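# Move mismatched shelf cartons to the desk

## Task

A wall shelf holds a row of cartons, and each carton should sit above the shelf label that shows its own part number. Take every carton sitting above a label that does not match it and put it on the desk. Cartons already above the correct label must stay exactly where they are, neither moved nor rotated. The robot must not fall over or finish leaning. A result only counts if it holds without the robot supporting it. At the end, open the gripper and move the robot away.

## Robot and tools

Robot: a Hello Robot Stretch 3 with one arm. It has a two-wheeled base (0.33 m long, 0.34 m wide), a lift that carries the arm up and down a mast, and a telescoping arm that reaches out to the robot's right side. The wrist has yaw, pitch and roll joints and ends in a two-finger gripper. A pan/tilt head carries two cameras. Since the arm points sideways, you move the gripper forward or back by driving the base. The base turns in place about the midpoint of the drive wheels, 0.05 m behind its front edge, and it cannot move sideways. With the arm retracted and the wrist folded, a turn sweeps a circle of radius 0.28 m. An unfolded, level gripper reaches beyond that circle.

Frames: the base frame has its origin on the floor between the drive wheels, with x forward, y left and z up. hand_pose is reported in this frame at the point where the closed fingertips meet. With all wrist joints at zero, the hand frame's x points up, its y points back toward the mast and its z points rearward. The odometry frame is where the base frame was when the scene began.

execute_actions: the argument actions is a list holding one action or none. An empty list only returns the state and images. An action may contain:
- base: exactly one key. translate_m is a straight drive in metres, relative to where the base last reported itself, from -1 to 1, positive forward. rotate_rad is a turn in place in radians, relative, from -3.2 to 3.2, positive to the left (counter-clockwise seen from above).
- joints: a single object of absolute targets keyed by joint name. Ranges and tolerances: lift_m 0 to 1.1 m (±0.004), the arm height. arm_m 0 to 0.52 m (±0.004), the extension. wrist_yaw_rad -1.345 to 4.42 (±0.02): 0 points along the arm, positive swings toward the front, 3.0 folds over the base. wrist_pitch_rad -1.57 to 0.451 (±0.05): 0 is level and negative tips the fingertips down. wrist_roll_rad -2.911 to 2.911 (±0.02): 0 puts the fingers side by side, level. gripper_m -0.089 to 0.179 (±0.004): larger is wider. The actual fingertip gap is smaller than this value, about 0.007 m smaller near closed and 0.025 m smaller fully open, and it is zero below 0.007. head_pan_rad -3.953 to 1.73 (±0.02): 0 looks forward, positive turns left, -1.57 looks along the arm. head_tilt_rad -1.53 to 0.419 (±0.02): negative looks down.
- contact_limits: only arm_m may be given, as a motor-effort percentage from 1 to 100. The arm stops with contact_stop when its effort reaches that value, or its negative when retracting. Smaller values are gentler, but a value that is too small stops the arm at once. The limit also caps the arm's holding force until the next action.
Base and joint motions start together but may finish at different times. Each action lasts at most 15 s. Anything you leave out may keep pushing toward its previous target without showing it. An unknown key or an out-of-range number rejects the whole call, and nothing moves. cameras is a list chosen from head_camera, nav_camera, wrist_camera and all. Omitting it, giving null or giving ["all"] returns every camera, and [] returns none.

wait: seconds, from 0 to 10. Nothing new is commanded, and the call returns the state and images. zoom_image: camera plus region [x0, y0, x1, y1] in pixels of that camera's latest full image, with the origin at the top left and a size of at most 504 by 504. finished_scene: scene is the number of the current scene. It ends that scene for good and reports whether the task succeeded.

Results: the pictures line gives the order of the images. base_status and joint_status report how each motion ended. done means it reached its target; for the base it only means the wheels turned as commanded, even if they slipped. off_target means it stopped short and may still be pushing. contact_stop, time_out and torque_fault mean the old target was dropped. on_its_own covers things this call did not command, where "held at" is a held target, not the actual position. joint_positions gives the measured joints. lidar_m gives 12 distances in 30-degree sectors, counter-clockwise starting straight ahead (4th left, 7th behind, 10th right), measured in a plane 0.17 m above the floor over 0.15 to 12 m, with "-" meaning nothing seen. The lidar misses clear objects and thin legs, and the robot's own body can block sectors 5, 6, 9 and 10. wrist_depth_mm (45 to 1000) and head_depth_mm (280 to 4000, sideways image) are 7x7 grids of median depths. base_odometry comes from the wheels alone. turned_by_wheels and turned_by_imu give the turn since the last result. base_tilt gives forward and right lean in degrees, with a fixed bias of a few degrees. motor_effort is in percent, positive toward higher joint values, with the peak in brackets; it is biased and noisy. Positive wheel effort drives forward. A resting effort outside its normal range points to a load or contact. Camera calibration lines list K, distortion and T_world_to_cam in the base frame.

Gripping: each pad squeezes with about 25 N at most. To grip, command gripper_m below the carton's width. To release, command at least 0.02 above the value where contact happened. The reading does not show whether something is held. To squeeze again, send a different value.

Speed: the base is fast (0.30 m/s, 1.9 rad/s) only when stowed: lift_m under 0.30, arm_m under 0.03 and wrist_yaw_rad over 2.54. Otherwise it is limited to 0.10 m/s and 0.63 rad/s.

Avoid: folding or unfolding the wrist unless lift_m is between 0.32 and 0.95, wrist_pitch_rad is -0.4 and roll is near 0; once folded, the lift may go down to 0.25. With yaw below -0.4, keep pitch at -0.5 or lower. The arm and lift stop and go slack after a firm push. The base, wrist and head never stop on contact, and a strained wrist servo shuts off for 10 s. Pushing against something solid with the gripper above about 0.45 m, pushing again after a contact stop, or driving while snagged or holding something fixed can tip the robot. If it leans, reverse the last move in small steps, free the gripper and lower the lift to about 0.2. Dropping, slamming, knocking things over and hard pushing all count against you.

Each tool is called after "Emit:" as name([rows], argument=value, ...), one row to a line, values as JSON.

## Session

Emit:
execute_actions(actions=[])

Scene clock: 0.00 s.
base_odometry: x=+0.000 y=+0.000 heading=+0.000 (m, m, rad; odometry frame)
turned_by_wheels: +0.000 (rad since the last result)
turned_by_imu: +0.000 (rad since the last result)
base_tilt: forward=+1.9 right=+0.7 (deg)
lidar_m: 2.09 1.71 2.16 1.42 1.79 1.71 2.56 2.54 2.35 1.96 1.96 2.09
head_depth_mm: 1985 2599 2604 2621 2606 2108 2459 / 2010 2512 2510 2510 2508 1921 2428 / 2023 2433 2428 2412 2434 1891 2385 / 2031 2337 2333 2335 2332 1743 2332 / 2038 2270 2236 2249 2277 1725 2249 / 2067 2187 2188 2199 2188 1703 2176 / 2067 2126 2114 2121 2106 1687 2098
base_status: not commanded
joint_positions: lift_m=+0.424 arm_m=-0.002 wrist_yaw_rad=+2.959 wrist_pitch_rad=-0.339 wrist_roll_rad=-0.016 gripper_m=+0.037 head_pan_rad=+0.020 head_tilt_rad=+0.010
joint_status: not commanded
motor_effort: left_wheel=+1 right_wheel=+0 lift_m=+30 arm_m=+0 wrist_yaw_rad=+0 wrist_pitch_rad=+8 wrist_roll_rad=+0 gripper_m=+1 head_pan_rad=-1 head_tilt_rad=+2 (%)
hand_pose: x=+0.0211 y=+0.0871 z=+0.4552 quat_wxyz=(+0.182, +0.699, +0.057, +0.689) (m; base frame)
wrist_depth_mm: - - - - - - - / - - - - - - - / - - - - - - - / - - - - - - - / 868 - 945 927 941 965 987 / 696 709 - 745 755 759 792 / 602 618 613 630 628 651 657
pictures: head_camera (sideways: a quarter turn clockwise sets it upright), nav_camera (sideways: a quarter turn counterclockwise sets it upright), wrist_camera
camera_calibration (this result's frames):
head_camera: T_world_to_cam=[[0.0405915, -0.0275649, -0.998796, 1.31449], [-0.0135973, 0.999512, -0.0281373, 0.0430276], [0.999083, 0.0147231, 0.0401969, -0.0968683], [0, 0, 0, 1]] pos_world=[0.0440075, -0.00534661, 1.31801]
nav_camera: T_world_to_cam=[[-0.0482535, 0.0332761, 0.998281, -1.25846], [-0.0156282, -0.999348, 0.0325563, 0.00964089], [0.998713, -0.0140304, 0.0487421, -0.107685], [0, 0, 0, 1]] pos_world=[0.046972, 0.0500003, 1.26123]
wrist_camera: T_world_to_cam=[[0.977986, -0.202983, 0.0483778, -0.0281347], [-0.0583146, -0.488465, -0.870633, 0.468102], [0.200355, 0.848646, -0.489549, 0.309714], [0, 0, 0, 1]] pos_world=[-0.00724026, -0.0398978, 0.560526]
Images, in order (width x height): head_camera 896x504, nav_camera 672x504, wrist_camera 644x364.

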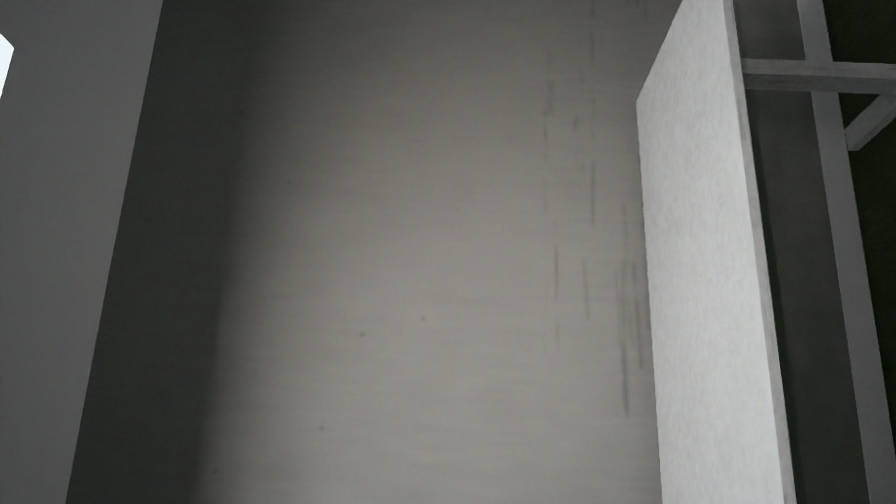

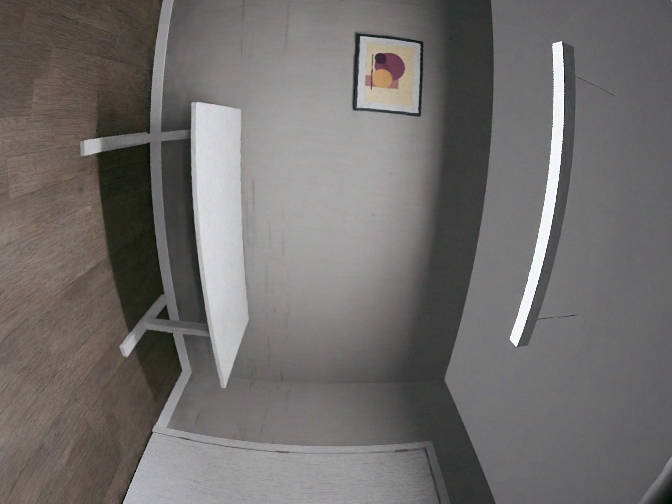

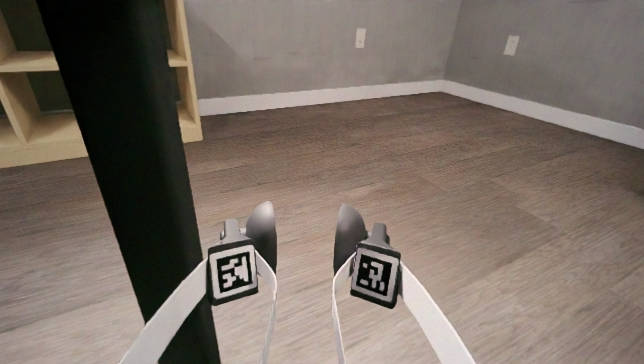

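Desk ahead; the shelf is likely behind.

Emit:
execute_actions([
  {"joints":{"head_pan_rad":-3.14,"head_tilt_rad":-0.25}},
], cameras=["head_camera","nav_camera"])

Scene clock: 3.43 s.
base_odometry: x=+0.000 y=+0.000 heading=+0.000 (m, m, rad; odometry frame)
turned_by_wheels: +0.000 (rad since the last result)
turned_by_imu: -0.001 (rad since the last result)
base_tilt: forward=+2.0 right=+0.7 (deg)
lidar_m: 2.09 1.71 2.15 1.43 1.79 1.71 2.55 2.54 2.35 1.96 1.96 2.09
head_depth_mm: 2708 2818 2918 3022 2944 2282 1741 / 2625 2770 2898 3028 3114 2276 1727 / 2547 2642 2803 2915 3011 2255 1721 / 2434 2564 2680 2830 2891 2242 1721 / 2391 2506 2603 2613 2839 2241 1713 / 2309 2420 2527 2405 2741 2235 1716 / 2233 2331 2448 2377 2645 2197 1699
base_status: not commanded
joint_positions: lift_m=+0.424 arm_m=-0.002 wrist_yaw_rad=+2.959 wrist_pitch_rad=-0.339 wrist_roll_rad=-0.016 gripper_m=+0.037 head_pan_rad=-3.133 head_tilt_rad=-0.247
joint_status: all done
motor_effort: left_wheel=+0(0) right_wheel=+0(0) lift_m=+30(30) arm_m=+0(0) wrist_yaw_rad=+0(0) wrist_pitch_rad=+8(8) wrist_roll_rad=+1(0) gripper_m=-1(1) head_pan_rad=-4(48) head_tilt_rad=-2(20) (%)
hand_pose: x=+0.0211 y=+0.0871 z=+0.4552 quat_wxyz=(+0.182, +0.699, +0.057, +0.689) (m; base frame)
wrist_depth_mm: - - - - - - - / - - - - - - - / - - - - - - - / - - - - - - - / 864 - 926 913 937 949 993 / 704 713 - 736 776 768 775 / 598 607 627 628 630 643 668
pictures: head_camera (sideways: a quarter turn clockwise sets it upright), nav_camera (sideways: a quarter turn counterclockwise sets it upright)
camera_calibration (this result's frames):
head_camera: T_world_to_cam=[[0.214505, 0.0302481, -0.976254, 1.28375], [0.010222, -0.999535, -0.0287234, 0.0436359], [-0.976669, -0.00381792, -0.214714, 0.24702], [0, 0, 0, 1]] pos_world=[-0.0345591, 0.00572767, 1.30756]
nav_camera: T_world_to_cam=[[-0.207021, -0.0360421, 0.977672, -1.23033], [0.016922, 0.99904, 0.040413, -0.000774007], [-0.97819, 0.0249105, -0.206212, 0.23627], [0, 0, 0, 1]] pos_world=[-0.0235729, -0.0494559, 1.25161]
Images, in order (width x height): head_camera 896x504, nav_camera 672x504.

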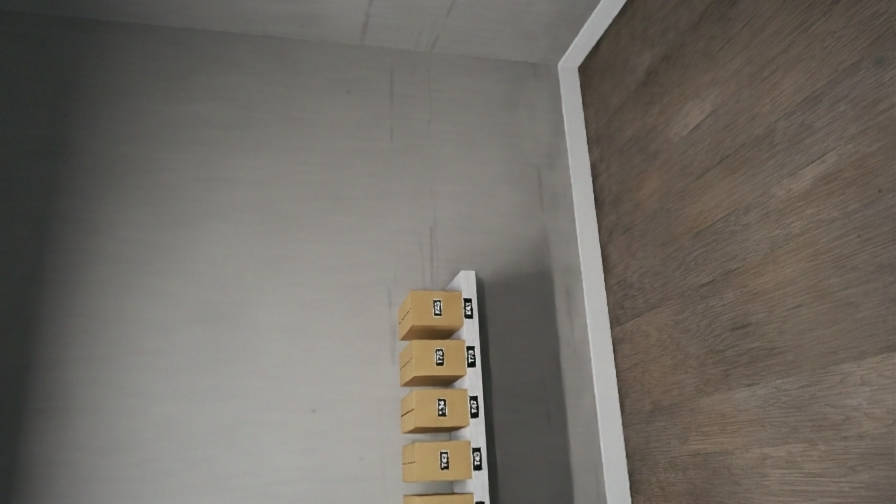

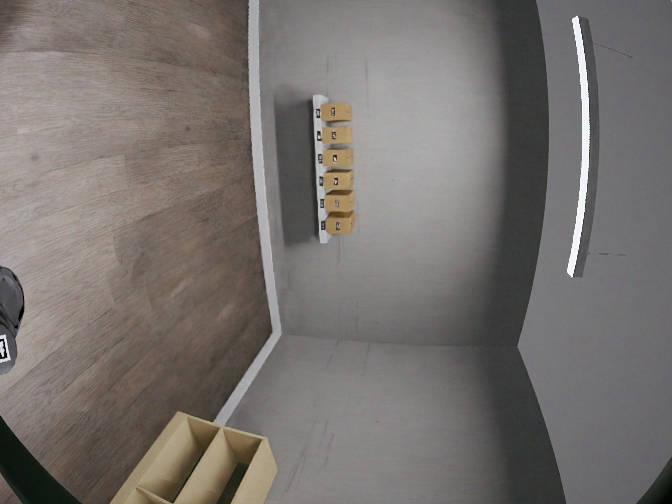

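Emit:
execute_actions([
  {"base":{"rotate_rad":-2.89},"joints":{"head_pan_rad":0,"head_tilt_rad":-0.3,"lift_m":0.28,"wrist_pitch_rad":-0.4}},
], cameras=[])

Emit:
execute_actions([
  {"base":{"translate_m":1.0}},
], cameras=["head_camera"])

Scene clock: 12.93 s.
base_odometry: x=+0.000 y=+0.000 heading=-2.890 (m, m, rad; odometry frame)
turned_by_wheels: -2.890 (rad since the last result)
turned_by_imu: -2.923 (rad since the last result)
base_tilt: forward=+2.0 right=+0.8 (deg)
lidar_m: 2.54 2.60 2.07 1.96 2.00 2.09 1.71 2.25 1.90 1.42 1.46 2.39
head_depth_mm: 2359 2491 2623 2782 2881 2119 1645 / 2330 2454 2578 2694 2823 2108 1638 / 2300 2438 2533 2501 2837 2090 1631 / 2302 2402 2529 2441 2789 2081 1639 / 2272 2430 2530 2446 2744 2072 1634 / 2271 2374 2501 2590 2713 2078 1618 / 2232 2381 2477 2613 2706 2055 1606
base_status: done
joint_positions: lift_m=+0.281 arm_m=-0.002 wrist_yaw_rad=+2.959 wrist_pitch_rad=-0.414 wrist_roll_rad=-0.016 gripper_m=+0.037 head_pan_rad=-0.007 head_tilt_rad=-0.297
joint_status: all done
motor_effort: left_wheel=+3(17) right_wheel=-2(8) lift_m=+15(27) arm_m=+0(0) wrist_yaw_rad=+0(0) wrist_pitch_rad=+7(7) wrist_roll_rad=+1(1) gripper_m=-2(0) head_pan_rad=+4(45) head_tilt_rad=-1(11) (%)
hand_pose: x=+0.0196 y=+0.0785 z=+0.2943 quat_wxyz=(+0.207, +0.697, +0.083, +0.682) (m; base frame)
wrist_depth_mm: - - - - - - - / - - - - - - - / 914 - 983 - - - - / 706 - 759 760 791 805 841 / 562 582 - 611 623 646 652 / 486 499 - 519 524 529 543 / - - - 434 441 447 454
pictures: none
No camera images: the call's "cameras" was empty. Leave "cameras" out to get every camera's image.

Scene clock: 18.03 s.
base_odometry: x=-0.969 y=-0.249 heading=-2.890 (m, m, rad; odometry frame)
turned_by_wheels: +0.000 (rad since the last result)
turned_by_imu: +0.004 (rad since the last result)
base_tilt: forward=+2.0 right=+0.8 (deg)
lidar_m: 1.55 1.58 2.08 2.02 2.07 2.68 2.70 2.62 1.46 1.33 1.76 1.64
head_depth_mm: 1401 1480 1557 1623 1506 1871 1643 / 1388 1468 1544 1604 1442 1856 1650 / 1383 1456 1541 1590 1436 1825 1632 / 1369 1443 1518 1584 1420 1805 1617 / 1364 1439 1500 1556 1408 1792 1621 / 1354 1420 1494 1559 1390 1784 1619 / 1346 1407 1489 1531 1376 1764 1602
base_status: done
joint_positions: lift_m=+0.281 arm_m=-0.002 wrist_yaw_rad=+2.959 wrist_pitch_rad=-0.414 wrist_roll_rad=-0.016 gripper_m=+0.037 head_pan_rad=-0.007 head_tilt_rad=-0.297
joint_status: not commanded
motor_effort: left_wheel=+3(15) right_wheel=-2(6) lift_m=+15(15) arm_m=+0(0) wrist_yaw_rad=-1(0) wrist_pitch_rad=+8(7) wrist_roll_rad=+0(0) gripper_m=+0(0) head_pan_rad=+4(3) head_tilt_rad=-1(1) (%)
hand_pose: x=+0.0196 y=+0.0785 z=+0.2943 quat_wxyz=(+0.207, +0.697, +0.083, +0.682) (m; base frame)
wrist_depth_mm: - - - - - - - / - - - - - - - / 906 - 979 - - - - / 705 - 757 749 790 815 830 / 572 583 - 617 623 635 642 / 484 498 - 522 524 527 537 / - - - 439 442 447 458
pictures: head_camera (sideways: a quarter turn clockwise sets it upright)
camera_calibration (this result's frames):
head_camera: T_world_to_cam=[[-0.263908, -0.0265165, -0.964183, 1.27089], [0.00411573, 0.999582, -0.0286165, 0.043532], [0.964539, -0.0115204, -0.263688, 0.298922], [0, 0, 0, 1]] pos_world=[0.0468963, -0.0063706, 1.30544]
Images, in order (width x height): head_camera 896x504.

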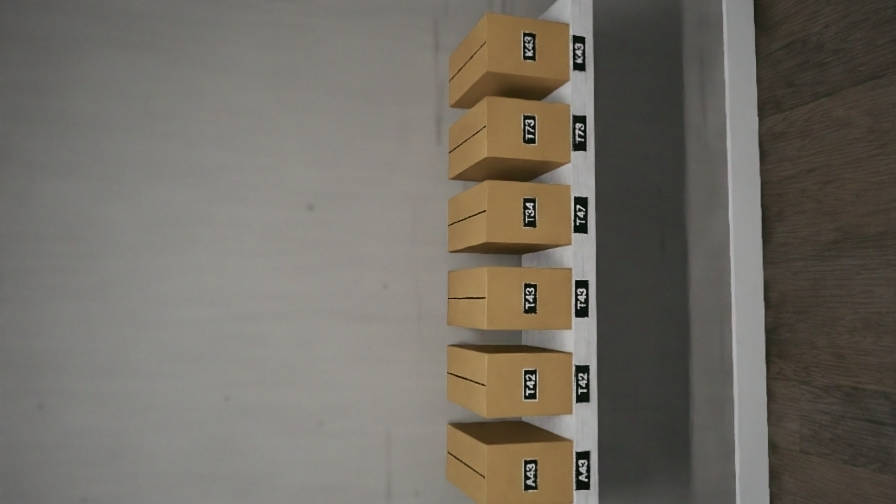

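Emit:
zoom_image(camera="head_camera", region=[480, 20, 640, 270])

Emit:
zoom_image(camera="head_camera", region=[480, 260, 640, 504])

Region (480, 20, 640, 270) of head_camera's 896x504 image, scaled by 2.016, with more detail than that image has; it fills the left 323 columns of this view, and the rest is white.

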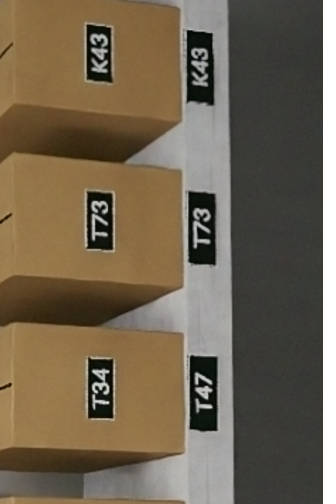

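Region (480, 260, 640, 504) of head_camera's 896x504 image, scaled by 2.066, with more detail than that image has; it fills the left 330 columns of this view, and the rest is white.

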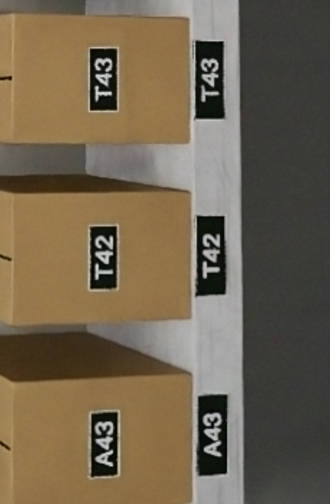

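Emit:
execute_actions([
  {"base":{"rotate_rad":-0.175}},
], cameras=[])

Emit:
execute_actions([
  {"base":{"translate_m":0.787}},
], cameras=[])

Emit:
execute_actions([
  {"base":{"rotate_rad":1.806},"joints":{"head_pan_rad":-1.57,"head_tilt_rad":-0.75,"lift_m":0.9}},
], cameras=["head_camera"])

Scene clock: 29.27 s.
base_odometry: x=-0.969 y=-0.249 heading=-3.065 (m, m, rad; odometry frame)
turned_by_wheels: -0.175 (rad since the last result)
turned_by_imu: -0.177 (rad since the last result)
base_tilt: forward=+2.1 right=+0.7 (deg)
lidar_m: 1.55 1.55 1.82 2.02 2.02 2.38 2.70 3.17 1.79 1.33 1.73 1.77
head_depth_mm: 1523 1602 1708 1819 1948 2025 1643 / 1477 1564 1665 1764 1877 1972 1639 / 1447 1527 1621 1621 1523 1921 1639 / 1421 1482 1570 1606 1474 1862 1625 / 1380 1448 1532 1573 1427 1819 1620 / 1349 1416 1492 1545 1395 1766 1618 / 1323 1391 1451 1502 1364 1719 1600
base_status: done
joint_positions: lift_m=+0.281 arm_m=-0.002 wrist_yaw_rad=+2.959 wrist_pitch_rad=-0.414 wrist_roll_rad=-0.016 gripper_m=+0.037 head_pan_rad=-0.007 head_tilt_rad=-0.297
joint_status: not commanded
motor_effort: left_wheel=+4(14) right_wheel=-3(10) lift_m=+16(15) arm_m=+0(0) wrist_yaw_rad=+0(0) wrist_pitch_rad=+7(7) wrist_roll_rad=+1(0) gripper_m=-1(1) head_pan_rad=+4(4) head_tilt_rad=-2(1) (%)
hand_pose: x=+0.0196 y=+0.0785 z=+0.2943 quat_wxyz=(+0.207, +0.697, +0.083, +0.682) (m; base frame)
wrist_depth_mm: - - - - - - - / - - - - - - - / 916 - - - - - - / 711 - 753 766 780 811 829 / 576 583 - 613 628 642 656 / 480 500 - 521 517 522 534 / - - - 432 440 448 456
pictures: none
No camera images: the call's "cameras" was empty. Leave "cameras" out to get every camera's image.

Scene clock: 33.53 s.
base_odometry: x=-1.753 y=-0.310 heading=-3.065 (m, m, rad; odometry frame)
turned_by_wheels: +0.000 (rad since the last result)
turned_by_imu: +0.003 (rad since the last result)
base_tilt: forward=+1.9 right=+0.9 (deg)
lidar_m: 0.79 0.79 0.93 1.68 2.21 2.60 3.75 2.27 1.37 1.54 1.52 0.90
head_depth_mm: 750 790 836 887 949 764 729 / 731 771 814 866 913 732 706 / 712 751 791 840 884 789 681 / 695 733 770 816 860 722 650 / 681 715 754 795 841 816 742 / 665 698 732 773 819 716 614 / 650 682 715 755 798 774 607
base_status: done
joint_positions: lift_m=+0.281 arm_m=-0.002 wrist_yaw_rad=+2.959 wrist_pitch_rad=-0.414 wrist_roll_rad=-0.016 gripper_m=+0.037 head_pan_rad=-0.007 head_tilt_rad=-0.297
joint_status: not commanded
motor_effort: left_wheel=+3(15) right_wheel=-3(6) lift_m=+15(16) arm_m=+0(1) wrist_yaw_rad=+0(0) wrist_pitch_rad=+7(7) wrist_roll_rad=+0(1) gripper_m=-1(1) head_pan_rad=+2(2) head_tilt_rad=-1(1) (%)
hand_pose: x=+0.0196 y=+0.0785 z=+0.2942 quat_wxyz=(+0.207, +0.697, +0.083, +0.682) (m; base frame)
wrist_depth_mm: - - - - - 825 659 / - - - - - 852 673 / 918 - 999 - - 885 690 / 705 - 755 758 793 805 695 / 569 586 - 608 625 643 644 / 484 498 - 532 522 527 534 / - - - 434 437 448 454
pictures: none
No camera images: the call's "cameras" was empty. Leave "cameras" out to get every camera's image.

Scene clock: 40.00 s.
base_odometry: x=-1.753 y=-0.310 heading=-1.259 (m, m, rad; odometry frame)
turned_by_wheels: +1.806 (rad since the last result)
turned_by_imu: +1.827 (rad since the last result)
base_tilt: forward=+2.0 right=+0.8 (deg)
lidar_m: 2.21 2.29 3.11 3.44 1.78 1.37 1.54 1.12 0.82 0.79 0.82 1.13
head_depth_mm: 683 770 842 704 791 - 1177 / 685 771 828 714 781 - 1191 / 686 773 846 722 814 - - / 687 774 822 700 799 - - / 687 773 847 744 809 - 1174 / 686 774 814 701 809 1378 1184 / 685 775 834 736 815 1374 1195
base_status: done
joint_positions: lift_m=+0.899 arm_m=-0.002 wrist_yaw_rad=+2.959 wrist_pitch_rad=-0.414 wrist_roll_rad=-0.016 gripper_m=+0.037 head_pan_rad=-1.563 head_tilt_rad=-0.741
joint_status: all done
motor_effort: left_wheel=-3(12) right_wheel=+3(10) lift_m=+43(46) arm_m=-1(1) wrist_yaw_rad=+0(0) wrist_pitch_rad=+7(8) wrist_roll_rad=+0(0) gripper_m=+1(1) head_pan_rad=-4(47) head_tilt_rad=-4(28) (%)
hand_pose: x=+0.0196 y=+0.0784 z=+0.9129 quat_wxyz=(+0.208, +0.697, +0.084, +0.682) (m; base frame)
wrist_depth_mm: - - - - - - - / - - - - - - - / - - - - - - - / - - - - - - - / - - - - - - - / - - - - - - - / - - - - - - -
pictures: head_camera (sideways: a quarter turn clockwise sets it upright)
camera_calibration (this result's frames):
head_camera: T_world_to_cam=[[-0.0334659, 0.651795, -0.757656, 1.0001], [0.999439, 0.0226896, -0.0246262, 0.0322499], [0.00113973, -0.758056, -0.652189, 0.810315], [0, 0, 0, 1]] pos_world=[0.000314018, -0.0383306, 1.28701]
Images, in order (width x height): head_camera 896x504.

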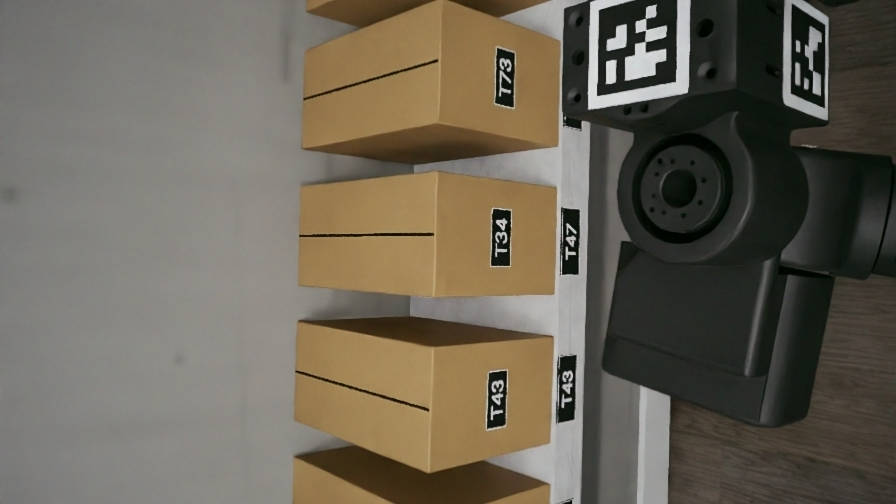

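Emit:
execute_actions([
  {"joints":{"wrist_yaw_rad":0,"wrist_roll_rad":0}},
], cameras=[])

Emit:
execute_actions([
  {"joints":{"lift_m":1.04,"wrist_pitch_rad":-1.13,"gripper_m":0.146}},
], cameras=[])

Emit:
execute_actions([
  {"joints":{"arm_m":0.42}},
], cameras=["head_camera","wrist_camera"])

Scene clock: 48.10 s.
base_odometry: x=-1.753 y=-0.310 heading=-1.259 (m, m, rad; odometry frame)
turned_by_wheels: +0.000 (rad since the last result)
turned_by_imu: -0.001 (rad since the last result)
base_tilt: forward=+2.0 right=+0.9 (deg)
lidar_m: 2.20 2.29 3.13 3.44 1.77 1.37 1.54 1.12 0.82 0.79 0.82 1.13
head_depth_mm: 683 768 840 706 791 - - / 684 771 828 712 778 - - / 684 771 847 720 - - - / 688 772 822 697 - - - / 687 773 846 746 820 1377 1204 / 688 774 813 702 812 1373 1200 / 687 774 834 733 816 1371 1199
base_status: not commanded
joint_positions: lift_m=+0.899 arm_m=-0.002 wrist_yaw_rad=+0.003 wrist_pitch_rad=-0.414 wrist_roll_rad=-0.006 gripper_m=+0.037 head_pan_rad=-1.563 head_tilt_rad=-0.741
joint_status: all done
motor_effort: left_wheel=-3(3) right_wheel=+3(3) lift_m=+43(43) arm_m=+0(1) wrist_yaw_rad=-2(2) wrist_pitch_rad=+7(7) wrist_roll_rad=+4(5) gripper_m=+0(1) head_pan_rad=-5(4) head_tilt_rad=-4(5) (%)
hand_pose: x=-0.0208 y=-0.3676 z=+0.9129 quat_wxyz=(+0.694, +0.147, -0.689, -0.144) (m; base frame)
wrist_depth_mm: 501 496 492 499 497 510 507 / 528 534 538 537 543 541 548 / 414 428 470 457 472 488 592 / 357 359 367 358 387 380 372 / 392 404 393 392 398 407 402 / 435 437 462 445 457 455 466 / 963 977 997 997 - 995 999
pictures: none
No camera images: the call's "cameras" was empty. Leave "cameras" out to get every camera's image.

Scene clock: 50.20 s.
base_odometry: x=-1.753 y=-0.310 heading=-1.259 (m, m, rad; odometry frame)
turned_by_wheels: +0.000 (rad since the last result)
turned_by_imu: +0.000 (rad since the last result)
base_tilt: forward=+1.9 right=+0.9 (deg)
lidar_m: 2.21 2.28 3.12 3.45 1.78 1.37 1.54 1.12 0.82 0.79 0.82 1.13
head_depth_mm: 682 - - - - - 1213 / 684 - - - - - 1180 / 686 - - - - - 1171 / 687 759 819 - 792 - 1183 / 688 776 848 745 810 1325 1201 / 686 773 811 702 809 1362 1201 / 688 776 837 737 814 1367 1198
base_status: not commanded
joint_positions: lift_m=+1.039 arm_m=-0.002 wrist_yaw_rad=+0.003 wrist_pitch_rad=-1.132 wrist_roll_rad=-0.006 gripper_m=+0.117 head_pan_rad=-1.563 head_tilt_rad=-0.741
joint_status: gripper_m off_target (ended at +0.117, target +0.146); the others done
motor_effort: left_wheel=-3(3) right_wheel=+3(3) lift_m=+43(45) arm_m=-1(0) wrist_yaw_rad=-1(2) wrist_pitch_rad=+0(6) wrist_roll_rad=+4(4) gripper_m=+100(100) head_pan_rad=-5(4) head_tilt_rad=-4(5) (%)
hand_pose: x=-0.0214 y=-0.2296 z=+0.9358 quat_wxyz=(+0.599, +0.381, -0.594, -0.378) (m; base frame)
wrist_depth_mm: 470 465 465 436 455 446 449 / - - - 549 538 527 921 / - - - - - - - / - - - - - - - / - - - - - - - / - - - - - - - / 981 993 - - - - -
pictures: none
No camera images: the call's "cameras" was empty. Leave "cameras" out to get every camera's image.

Scene clock: 54.50 s.
base_odometry: x=-1.753 y=-0.310 heading=-1.259 (m, m, rad; odometry frame)
turned_by_wheels: +0.000 (rad since the last result)
turned_by_imu: -0.001 (rad since the last result)
base_tilt: forward=+2.0 right=+0.8 (deg)
lidar_m: 2.20 2.29 3.12 3.46 1.78 1.37 1.54 1.12 0.82 0.79 0.82 1.13
head_depth_mm: 706 768 841 706 819 1379 1216 / 707 771 829 712 803 1377 1213 / - 785 849 720 830 1380 1213 / 675 801 820 698 805 1379 1208 / 685 772 846 747 809 1371 1205 / 686 774 813 700 809 1377 1204 / 687 776 834 733 815 1372 1196
base_status: not commanded
joint_positions: lift_m=+1.039 arm_m=+0.420 wrist_yaw_rad=+0.001 wrist_pitch_rad=-1.133 wrist_roll_rad=-0.004 gripper_m=+0.146 head_pan_rad=-1.563 head_tilt_rad=-0.741
joint_status: all done
on_its_own: gripper_m moved +0.029 to your old target +0.146
motor_effort: left_wheel=-3(3) right_wheel=+3(3) lift_m=+43(43) arm_m=+4(4) wrist_yaw_rad=-1(2) wrist_pitch_rad=+1(1) wrist_roll_rad=+3(4) gripper_m=-1(100) head_pan_rad=-4(5) head_tilt_rad=-4(5) (%)
hand_pose: x=-0.0215 y=-0.6514 z=+0.9358 quat_wxyz=(+0.598, +0.381, -0.595, -0.379) (m; base frame)
wrist_depth_mm: 215 213 211 210 208 207 205 / 275 273 269 266 263 262 259 / 271 271 299 279 292 289 303 / 257 259 275 266 286 277 291 / 246 250 282 255 298 262 278 / 234 239 246 243 310 254 265 / 224 229 236 233 275 239 265
pictures: head_camera (sideways: a quarter turn clockwise sets it upright), wrist_camera
camera_calibration (this result's frames):
head_camera: T_world_to_cam=[[-0.0333094, 0.651804, -0.757655, 1.0001], [0.999445, 0.0224497, -0.0246261, 0.0322499], [0.000957721, -0.758055, -0.65219, 0.810318], [0, 0, 0, 1]] pos_world=[0.000304816, -0.0383291, 1.28701]
wrist_camera: T_world_to_cam=[[-0.99893, -0.00963244, 0.0452366, -0.0732133], [-0.0210846, 0.965369, -0.260036, 0.899657], [-0.0411652, -0.260712, -0.964539, 0.89691], [0, 0, 0, 1]] pos_world=[-0.0172446, -0.635371, 1.10236]
Images, in order (width x height): head_camera 896x504, wrist_camera 644x364.

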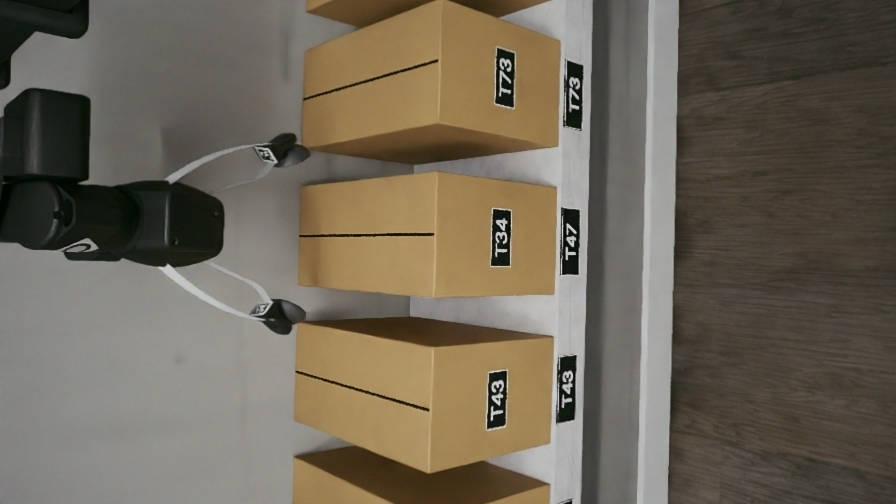

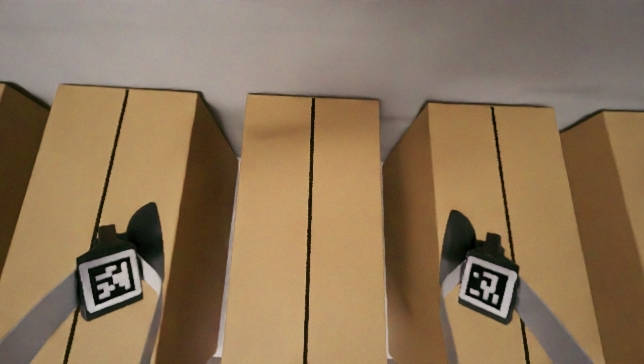

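Emit:
execute_actions([
  {"joints":{"arm_m":0.432,"lift_m":0.955}},
], cameras=["wrist_camera"])

Scene clock: 59.63 s.
base_odometry: x=-1.753 y=-0.310 heading=-1.259 (m, m, rad; odometry frame)
turned_by_wheels: +0.000 (rad since the last result)
turned_by_imu: -0.001 (rad since the last result)
base_tilt: forward=+2.0 right=+0.9 (deg)
lidar_m: 2.21 2.29 3.11 3.45 1.77 1.37 1.54 1.12 0.82 0.79 0.82 1.13
head_depth_mm: 670 - 802 704 820 1379 1213 / 662 798 828 714 805 1377 1212 / 654 799 847 719 834 1376 1212 / 675 759 792 699 803 1364 1209 / 687 774 844 744 813 1369 1205 / 687 772 814 700 808 1375 1200 / 689 774 835 733 812 1369 1196
base_status: not commanded
joint_positions: lift_m=+0.956 arm_m=+0.432 wrist_yaw_rad=+0.001 wrist_pitch_rad=-1.133 wrist_roll_rad=-0.004 gripper_m=+0.146 head_pan_rad=-1.563 head_tilt_rad=-0.741
joint_status: all done
motor_effort: left_wheel=-3(3) right_wheel=+3(3) lift_m=+15(40) arm_m=+3(3) wrist_yaw_rad=-1(1) wrist_pitch_rad=+1(1) wrist_roll_rad=+3(3) gripper_m=+1(1) head_pan_rad=-4(5) head_tilt_rad=-5(5) (%)
hand_pose: x=-0.0215 y=-0.6633 z=+0.8520 quat_wxyz=(+0.598, +0.381, -0.595, -0.379) (m; base frame)
wrist_depth_mm: 193 195 196 193 192 190 189 / 187 192 196 197 220 204 207 / 178 187 187 186 236 195 196 / 171 190 177 178 184 186 187 / 164 228 169 170 174 177 179 / - 235 162 164 167 170 170 / 151 198 155 157 160 179 165
pictures: wrist_camera
camera_calibration (this result's frames):
wrist_camera: T_world_to_cam=[[-0.99893, -0.00963805, 0.0452356, -0.0695437], [-0.0210846, 0.965401, -0.259915, 0.889358], [-0.0411654, -0.260591, -0.964571, 0.813133], [0, 0, 0, 1]] pos_world=[-0.0172446, -0.647363, 1.01863]
Images, in order (width x height): wrist_camera 644x364.

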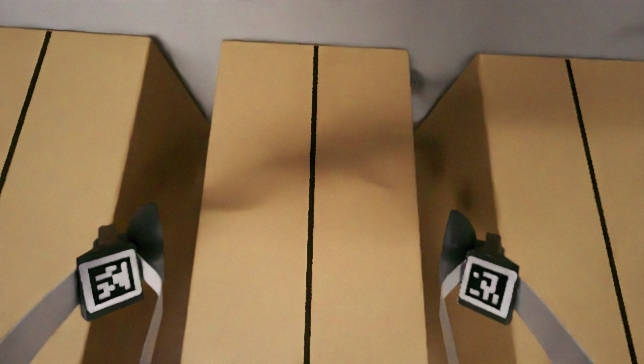

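Emit:
execute_actions([
  {"joints":{"lift_m":0.935}},
], cameras=["wrist_camera"])

Emit:
execute_actions([
  {"joints":{"lift_m":0.916}},
], cameras=["wrist_camera","head_camera"])

Scene clock: 64.07 s.
base_odometry: x=-1.753 y=-0.310 heading=-1.259 (m, m, rad; odometry frame)
turned_by_wheels: +0.000 (rad since the last result)
turned_by_imu: -0.001 (rad since the last result)
base_tilt: forward=+2.0 right=+0.8 (deg)
lidar_m: 2.20 2.29 3.11 3.44 1.77 1.38 1.54 1.12 0.82 0.79 0.82 1.12
head_depth_mm: 682 - - 703 813 1387 1217 / 669 799 827 711 802 1376 1205 / 663 - 845 720 830 1365 1205 / 679 758 791 698 805 1377 1210 / 687 775 846 746 810 1371 1203 / 685 776 812 699 809 1375 1202 / 687 774 833 738 812 1375 1194
base_status: not commanded
joint_positions: lift_m=+0.936 arm_m=+0.432 wrist_yaw_rad=+0.001 wrist_pitch_rad=-1.133 wrist_roll_rad=-0.004 gripper_m=+0.146 head_pan_rad=-1.563 head_tilt_rad=-0.741
joint_status: all done
motor_effort: left_wheel=-3(3) right_wheel=+3(3) lift_m=+15(15) arm_m=+3(4) wrist_yaw_rad=-1(1) wrist_pitch_rad=+1(1) wrist_roll_rad=+3(3) gripper_m=+1(1) head_pan_rad=-5(4) head_tilt_rad=-4(5) (%)
hand_pose: x=-0.0215 y=-0.6633 z=+0.8320 quat_wxyz=(+0.598, +0.381, -0.595, -0.379) (m; base frame)
wrist_depth_mm: 173 182 180 180 184 187 188 / 165 185 171 174 179 183 183 / 157 188 163 164 169 175 173 / 150 190 154 157 161 172 165 / 145 229 149 150 153 161 157 / - 214 141 144 146 151 151 / 142 184 137 139 140 180 145
pictures: wrist_camera
camera_calibration (this result's frames):
wrist_camera: T_world_to_cam=[[-0.99893, -0.00963813, 0.0452356, -0.0686388], [-0.0210847, 0.965401, -0.259915, 0.884159], [-0.0411654, -0.260591, -0.964571, 0.793836], [0, 0, 0, 1]] pos_world=[-0.0172446, -0.647363, 0.998622]
Images, in order (width x height): wrist_camera 644x364.

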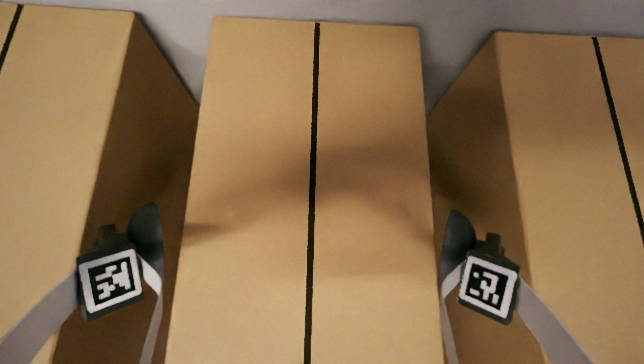

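Scene clock: 64.97 s.
base_odometry: x=-1.753 y=-0.310 heading=-1.259 (m, m, rad; odometry frame)
turned_by_wheels: +0.000 (rad since the last result)
turned_by_imu: +0.000 (rad since the last result)
base_tilt: forward=+2.0 right=+0.9 (deg)
lidar_m: 2.20 2.29 3.11 3.44 1.77 1.37 1.54 1.12 0.82 0.79 0.82 1.13
head_depth_mm: 682 749 - 712 1262 1386 1210 / 673 - 826 714 799 1379 1211 / 673 - 849 721 829 1376 1209 / 687 772 779 696 806 1368 1209 / 685 773 845 737 812 1371 1204 / 687 774 814 699 807 1374 1198 / 687 778 835 735 814 1365 1202
base_status: not commanded
joint_positions: lift_m=+0.917 arm_m=+0.432 wrist_yaw_rad=+0.001 wrist_pitch_rad=-1.133 wrist_roll_rad=-0.004 gripper_m=+0.146 head_pan_rad=-1.563 head_tilt_rad=-0.741
joint_status: all done
motor_effort: left_wheel=-3(4) right_wheel=+5(5) lift_m=+14(15) arm_m=+4(4) wrist_yaw_rad=-1(1) wrist_pitch_rad=+1(1) wrist_roll_rad=+2(3) gripper_m=-3(3) head_pan_rad=-5(5) head_tilt_rad=-4(4) (%)
hand_pose: x=-0.0215 y=-0.6633 z=+0.8131 quat_wxyz=(+0.598, +0.381, -0.595, -0.379) (m; base frame)
wrist_depth_mm: 152 181 158 159 164 176 168 / 145 186 149 151 156 175 160 / 139 176 142 144 148 173 151 / 136 177 135 138 140 172 144 / 133 130 129 132 133 160 138 / - 123 124 126 128 - 133 / 143 162 120 121 123 179 127
pictures: head_camera (sideways: a quarter turn clockwise sets it upright), wrist_camera
camera_calibration (this result's frames):
head_camera: T_world_to_cam=[[-0.0333096, 0.651804, -0.757655, 1.0001], [0.999445, 0.02245, -0.0246261, 0.0322499], [0.000957901, -0.758055, -0.65219, 0.810318], [0, 0, 0, 1]] pos_world=[0.000304825, -0.0383291, 1.28701]
wrist_camera: T_world_to_cam=[[-0.99893, -0.00963562, 0.0452369, -0.0677816], [-0.0210826, 0.965401, -0.259915, 0.879235], [-0.0411673, -0.260591, -0.964571, 0.775561], [0, 0, 0, 1]] pos_world=[-0.0172448, -0.647364, 0.979676]
Images, in order (width x height): head_camera 896x504, wrist_camera 644x364.

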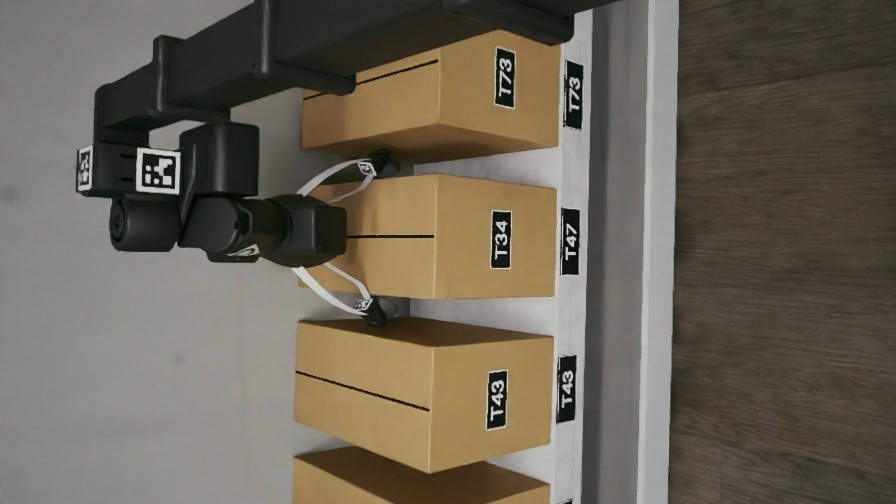

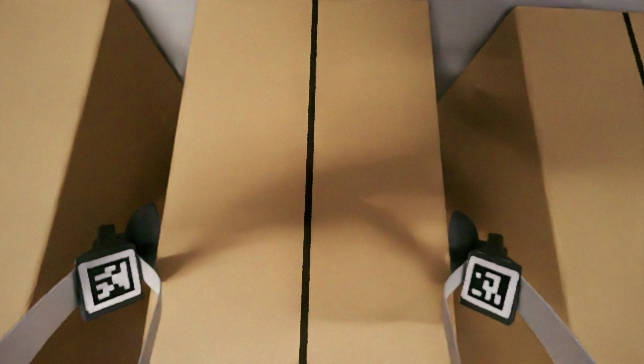

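Emit:
execute_actions([
  {"joints":{"gripper_m":0.085}},
], cameras=[])

Emit:
execute_actions([
  {"joints":{"lift_m":0.95,"gripper_m":0.08}},
], cameras=["wrist_camera","head_camera"])

Scene clock: 67.77 s.
base_odometry: x=-1.753 y=-0.310 heading=-1.259 (m, m, rad; odometry frame)
turned_by_wheels: +0.000 (rad since the last result)
turned_by_imu: -0.001 (rad since the last result)
base_tilt: forward=+1.9 right=+0.8 (deg)
lidar_m: 2.20 2.29 3.11 3.44 1.77 1.37 1.54 1.12 0.82 0.79 0.82 1.13
head_depth_mm: 683 750 - 710 1267 1382 1215 / 673 - 828 713 803 1380 1213 / 674 - 848 721 828 1378 1209 / 687 774 778 699 804 1374 1206 / 687 776 844 739 811 1373 1203 / 688 775 815 700 809 1375 1197 / 688 775 836 736 812 1369 1198
base_status: not commanded
joint_positions: lift_m=+0.917 arm_m=+0.432 wrist_yaw_rad=+0.001 wrist_pitch_rad=-1.128 wrist_roll_rad=-0.004 gripper_m=+0.114 head_pan_rad=-1.563 head_tilt_rad=-0.741
joint_status: gripper_m off_target (ended at +0.114, target +0.085)
motor_effort: left_wheel=-4(4) right_wheel=+5(5) lift_m=+14(14) arm_m=+4(4) wrist_yaw_rad=-1(1) wrist_pitch_rad=-2(1) wrist_roll_rad=+3(3) gripper_m=-99(100) head_pan_rad=-5(4) head_tilt_rad=-4(4) (%)
hand_pose: x=-0.0215 y=-0.6645 z=+0.8135 quat_wxyz=(+0.599, +0.379, -0.596, -0.377) (m; base frame)
wrist_depth_mm: 155 180 161 163 167 175 172 / 147 186 151 154 158 175 163 / 142 187 144 147 150 174 154 / 137 177 138 140 142 172 147 / 136 156 132 134 135 161 140 / 133 126 126 127 130 146 134 / 143 167 121 123 123 180 128
pictures: none
No camera images: the call's "cameras" was empty. Leave "cameras" out to get every camera's image.

Scene clock: 68.87 s.
base_odometry: x=-1.753 y=-0.310 heading=-1.259 (m, m, rad; odometry frame)
turned_by_wheels: +0.000 (rad since the last result)
turned_by_imu: +0.000 (rad since the last result)
base_tilt: forward=+1.9 right=+0.9 (deg)
lidar_m: 2.21 2.29 3.13 3.43 1.78 1.37 1.54 1.12 0.82 0.79 0.82 1.13
head_depth_mm: 672 - 775 702 819 1386 1212 / 662 799 828 711 801 1384 1212 / 653 - 830 718 832 1377 1205 / 674 765 738 681 810 1376 1208 / 685 775 834 741 812 1371 1205 / 686 772 811 699 808 1375 1201 / 687 773 837 735 815 1370 1199
base_status: not commanded
joint_positions: lift_m=+0.949 arm_m=+0.432 wrist_yaw_rad=+0.001 wrist_pitch_rad=-1.137 wrist_roll_rad=-0.004 gripper_m=+0.093 head_pan_rad=-1.563 head_tilt_rad=-0.741
joint_status: gripper_m off_target (ended at +0.093, target +0.080); the others done
motor_effort: left_wheel=-2(4) right_wheel=+3(5) lift_m=+44(45) arm_m=+3(4) wrist_yaw_rad=-1(1) wrist_pitch_rad=+3(4) wrist_roll_rad=+3(3) gripper_m=-100(100) head_pan_rad=-4(4) head_tilt_rad=-4(4) (%)
hand_pose: x=-0.0215 y=-0.6624 z=+0.8454 quat_wxyz=(+0.598, +0.382, -0.594, -0.380) (m; base frame)
wrist_depth_mm: 187 190 154 158 162 192 191 / 178 186 148 151 154 197 197 / 171 176 142 144 148 188 188 / 164 177 137 139 142 180 179 / 157 132 132 134 136 171 171 / 152 127 127 129 131 163 164 / 146 166 123 124 126 180 158
pictures: head_camera (sideways: a quarter turn clockwise sets it upright), wrist_camera
camera_calibration (this result's frames):
head_camera: T_world_to_cam=[[-0.0333096, 0.651804, -0.757655, 1.0001], [0.999445, 0.0224499, -0.0246261, 0.0322499], [0.000957902, -0.758055, -0.65219, 0.810318], [0, 0, 0, 1]] pos_world=[0.000304825, -0.0383292, 1.28701]
wrist_camera: T_world_to_cam=[[-0.99893, -0.00980629, 0.0452043, -0.069321], [-0.0210857, 0.966362, -0.256319, 0.884373], [-0.0411702, -0.256997, -0.965535, 0.810153], [0, 0, 0, 1]] pos_world=[-0.017245, -0.647097, 1.01205]
Images, in order (width x height): head_camera 896x504, wrist_camera 644x364.

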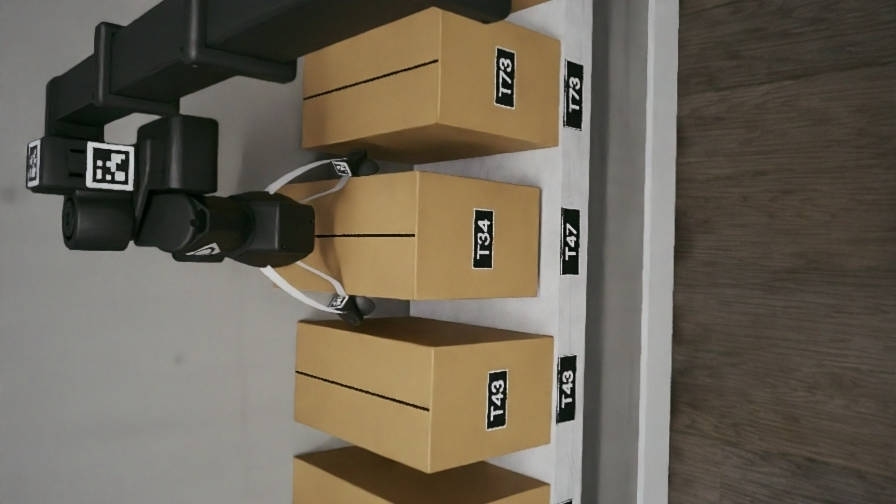

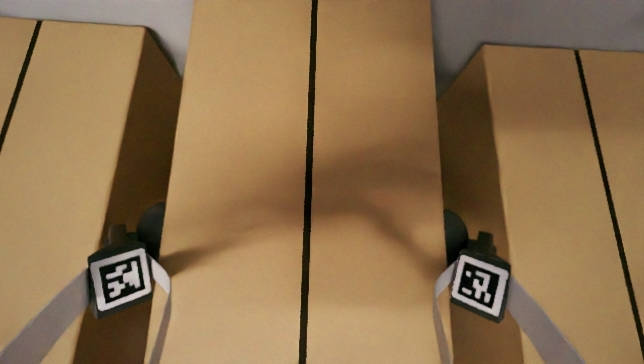

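Emit:
execute_actions([
  {"joints":{"arm_m":0.14,"gripper_m":0.088}},
], cameras=["head_camera"])

Emit:
execute_actions([
  {"base":{"rotate_rad":1.55},"joints":{"lift_m":1.08,"head_pan_rad":0,"head_tilt_rad":-0.3}},
], cameras=["head_camera","nav_camera"])

Scene clock: 75.80 s.
base_odometry: x=-1.753 y=-0.310 heading=-1.259 (m, m, rad; odometry frame)
turned_by_wheels: +0.000 (rad since the last result)
turned_by_imu: -0.001 (rad since the last result)
base_tilt: forward=+2.0 right=+0.8 (deg)
lidar_m: 2.20 2.29 3.13 3.44 1.77 1.37 1.54 1.12 0.82 0.79 0.82 1.13
head_depth_mm: 681 754 - - 819 1379 1214 / 685 744 - - 804 1370 1216 / 685 770 - - 490 454 1165 / 687 774 876 603 489 455 1141 / 687 774 848 753 763 476 1183 / 686 775 813 700 810 1376 1203 / 688 777 835 735 813 1378 1199
base_status: not commanded
joint_positions: lift_m=+0.949 arm_m=+0.140 wrist_yaw_rad=+0.001 wrist_pitch_rad=-1.138 wrist_roll_rad=-0.004 gripper_m=+0.095 head_pan_rad=-1.563 head_tilt_rad=-0.741
joint_status: gripper_m off_target (ended at +0.095, target +0.088); the others done
on_its_own: gripper_m is held at +0.094, not at your +0.088, by its stall guard, which is not easing now
motor_effort: left_wheel=-3(2) right_wheel=+3(3) lift_m=+44(44) arm_m=-3(4) wrist_yaw_rad=-1(1) wrist_pitch_rad=+4(3) wrist_roll_rad=+3(4) gripper_m=-62(100) head_pan_rad=-5(5) head_tilt_rad=-4(5) (%)
hand_pose: x=-0.0215 y=-0.3710 z=+0.8453 quat_wxyz=(+0.597, +0.382, -0.594, -0.380) (m; base frame)
wrist_depth_mm: 255 250 154 157 160 242 240 / 343 320 148 151 154 307 321 / - - 141 144 147 405 399 / - - 137 139 141 - - / 986 133 132 134 135 - - / 950 127 127 129 131 - - / 909 917 123 125 127 987 986
pictures: head_camera (sideways: a quarter turn clockwise sets it upright)
camera_calibration (this result's frames):
head_camera: T_world_to_cam=[[-0.0333095, 0.651804, -0.757655, 1.0001], [0.999445, 0.0224498, -0.0246261, 0.0322499], [0.000957811, -0.758055, -0.65219, 0.810318], [0, 0, 0, 1]] pos_world=[0.00030482, -0.0383292, 1.28701]
Images, in order (width x height): head_camera 896x504.

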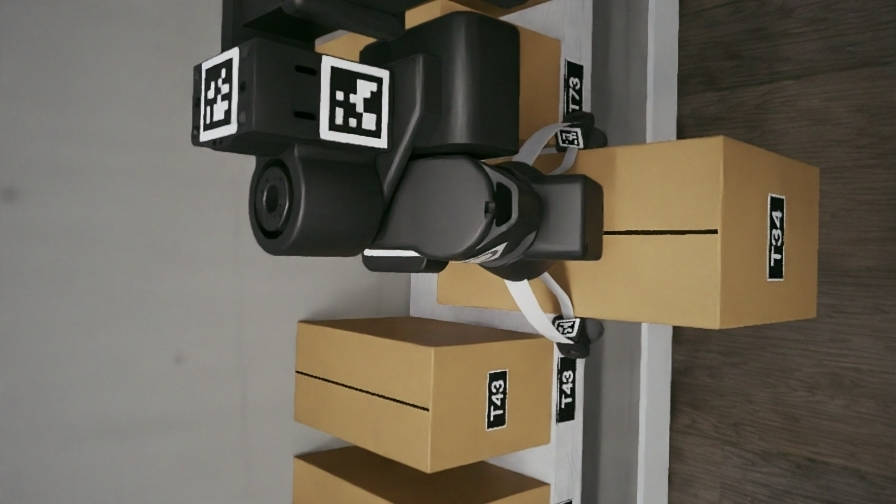

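Scene clock: 79.20 s.
base_odometry: x=-1.753 y=-0.310 heading=+0.291 (m, m, rad; odometry frame)
turned_by_wheels: +1.550 (rad since the last result)
turned_by_imu: +1.569 (rad since the last result)
base_tilt: forward=+2.0 right=+0.8 (deg)
lidar_m: 3.46 1.78 1.37 1.54 1.15 0.83 0.79 0.82 1.10 2.21 2.28 3.06
head_depth_mm: 3691 3866 - - 2851 2098 1627 / 3675 3824 3952 - 2845 2079 1621 / 3673 3796 3998 - 2836 2059 1611 / 3602 3825 3945 - 2817 2049 1609 / 3546 3775 - - 2790 2037 1599 / 3614 3798 - - 2757 2022 1601 / 3599 3843 3963 - 2735 2009 1583
base_status: done
joint_positions: lift_m=+1.079 arm_m=+0.140 wrist_yaw_rad=+0.001 wrist_pitch_rad=-1.138 wrist_roll_rad=-0.004 gripper_m=+0.095 head_pan_rad=-0.007 head_tilt_rad=-0.310
joint_status: all done
on_its_own: gripper_m is held at +0.094, not at your +0.088, by its stall guard, which is not easing now
motor_effort: left_wheel=-2(8) right_wheel=+3(9) lift_m=+44(44) arm_m=-2(3) wrist_yaw_rad=-1(1) wrist_pitch_rad=+4(4) wrist_roll_rad=+3(3) gripper_m=-62(62) head_pan_rad=+3(47) head_tilt_rad=+3(29) (%)
hand_pose: x=-0.0215 y=-0.3710 z=+0.9753 quat_wxyz=(+0.597, +0.382, -0.594, -0.380) (m; base frame)
wrist_depth_mm: - - 153 157 160 - 872 / - - 148 150 154 - 859 / - - 142 145 148 - 797 / - - 137 139 141 - 563 / - 133 132 134 136 - 842 / - 128 127 129 131 - 865 / - - 123 125 127 - 821
pictures: head_camera (sideways: a quarter turn clockwise sets it upright), nav_camera (sideways: a quarter turn counterclockwise sets it upright)
camera_calibration (this result's frames):
head_camera: T_world_to_cam=[[-0.276054, -0.0264043, -0.960779, 1.26652], [0.00385496, 0.999584, -0.0285784, 0.0434835], [0.961134, -0.0115929, -0.275837, 0.314755], [0, 0, 0, 1]] pos_world=[0.046937, -0.00637497, 1.30491]
nav_camera: T_world_to_cam=[[0.268767, 0.0323157, 0.962663, -1.21361], [-0.030197, -0.998663, 0.041955, -0.00249065], [0.962732, -0.0403456, -0.267432, 0.304112], [0, 0, 0, 1]] pos_world=[0.033324, 0.0490009, 1.24973]
Images, in order (width x height): head_camera 896x504, nav_camera 672x504.

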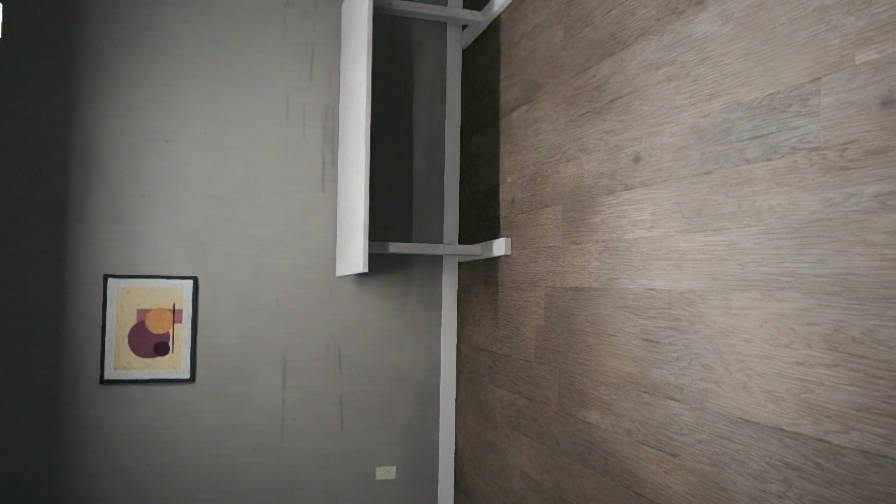

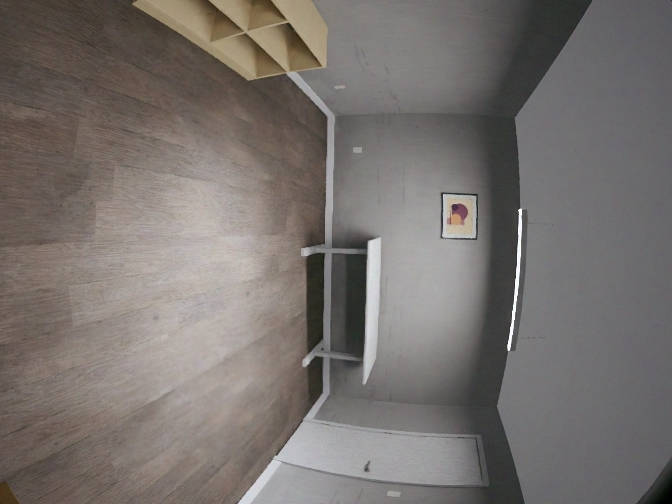

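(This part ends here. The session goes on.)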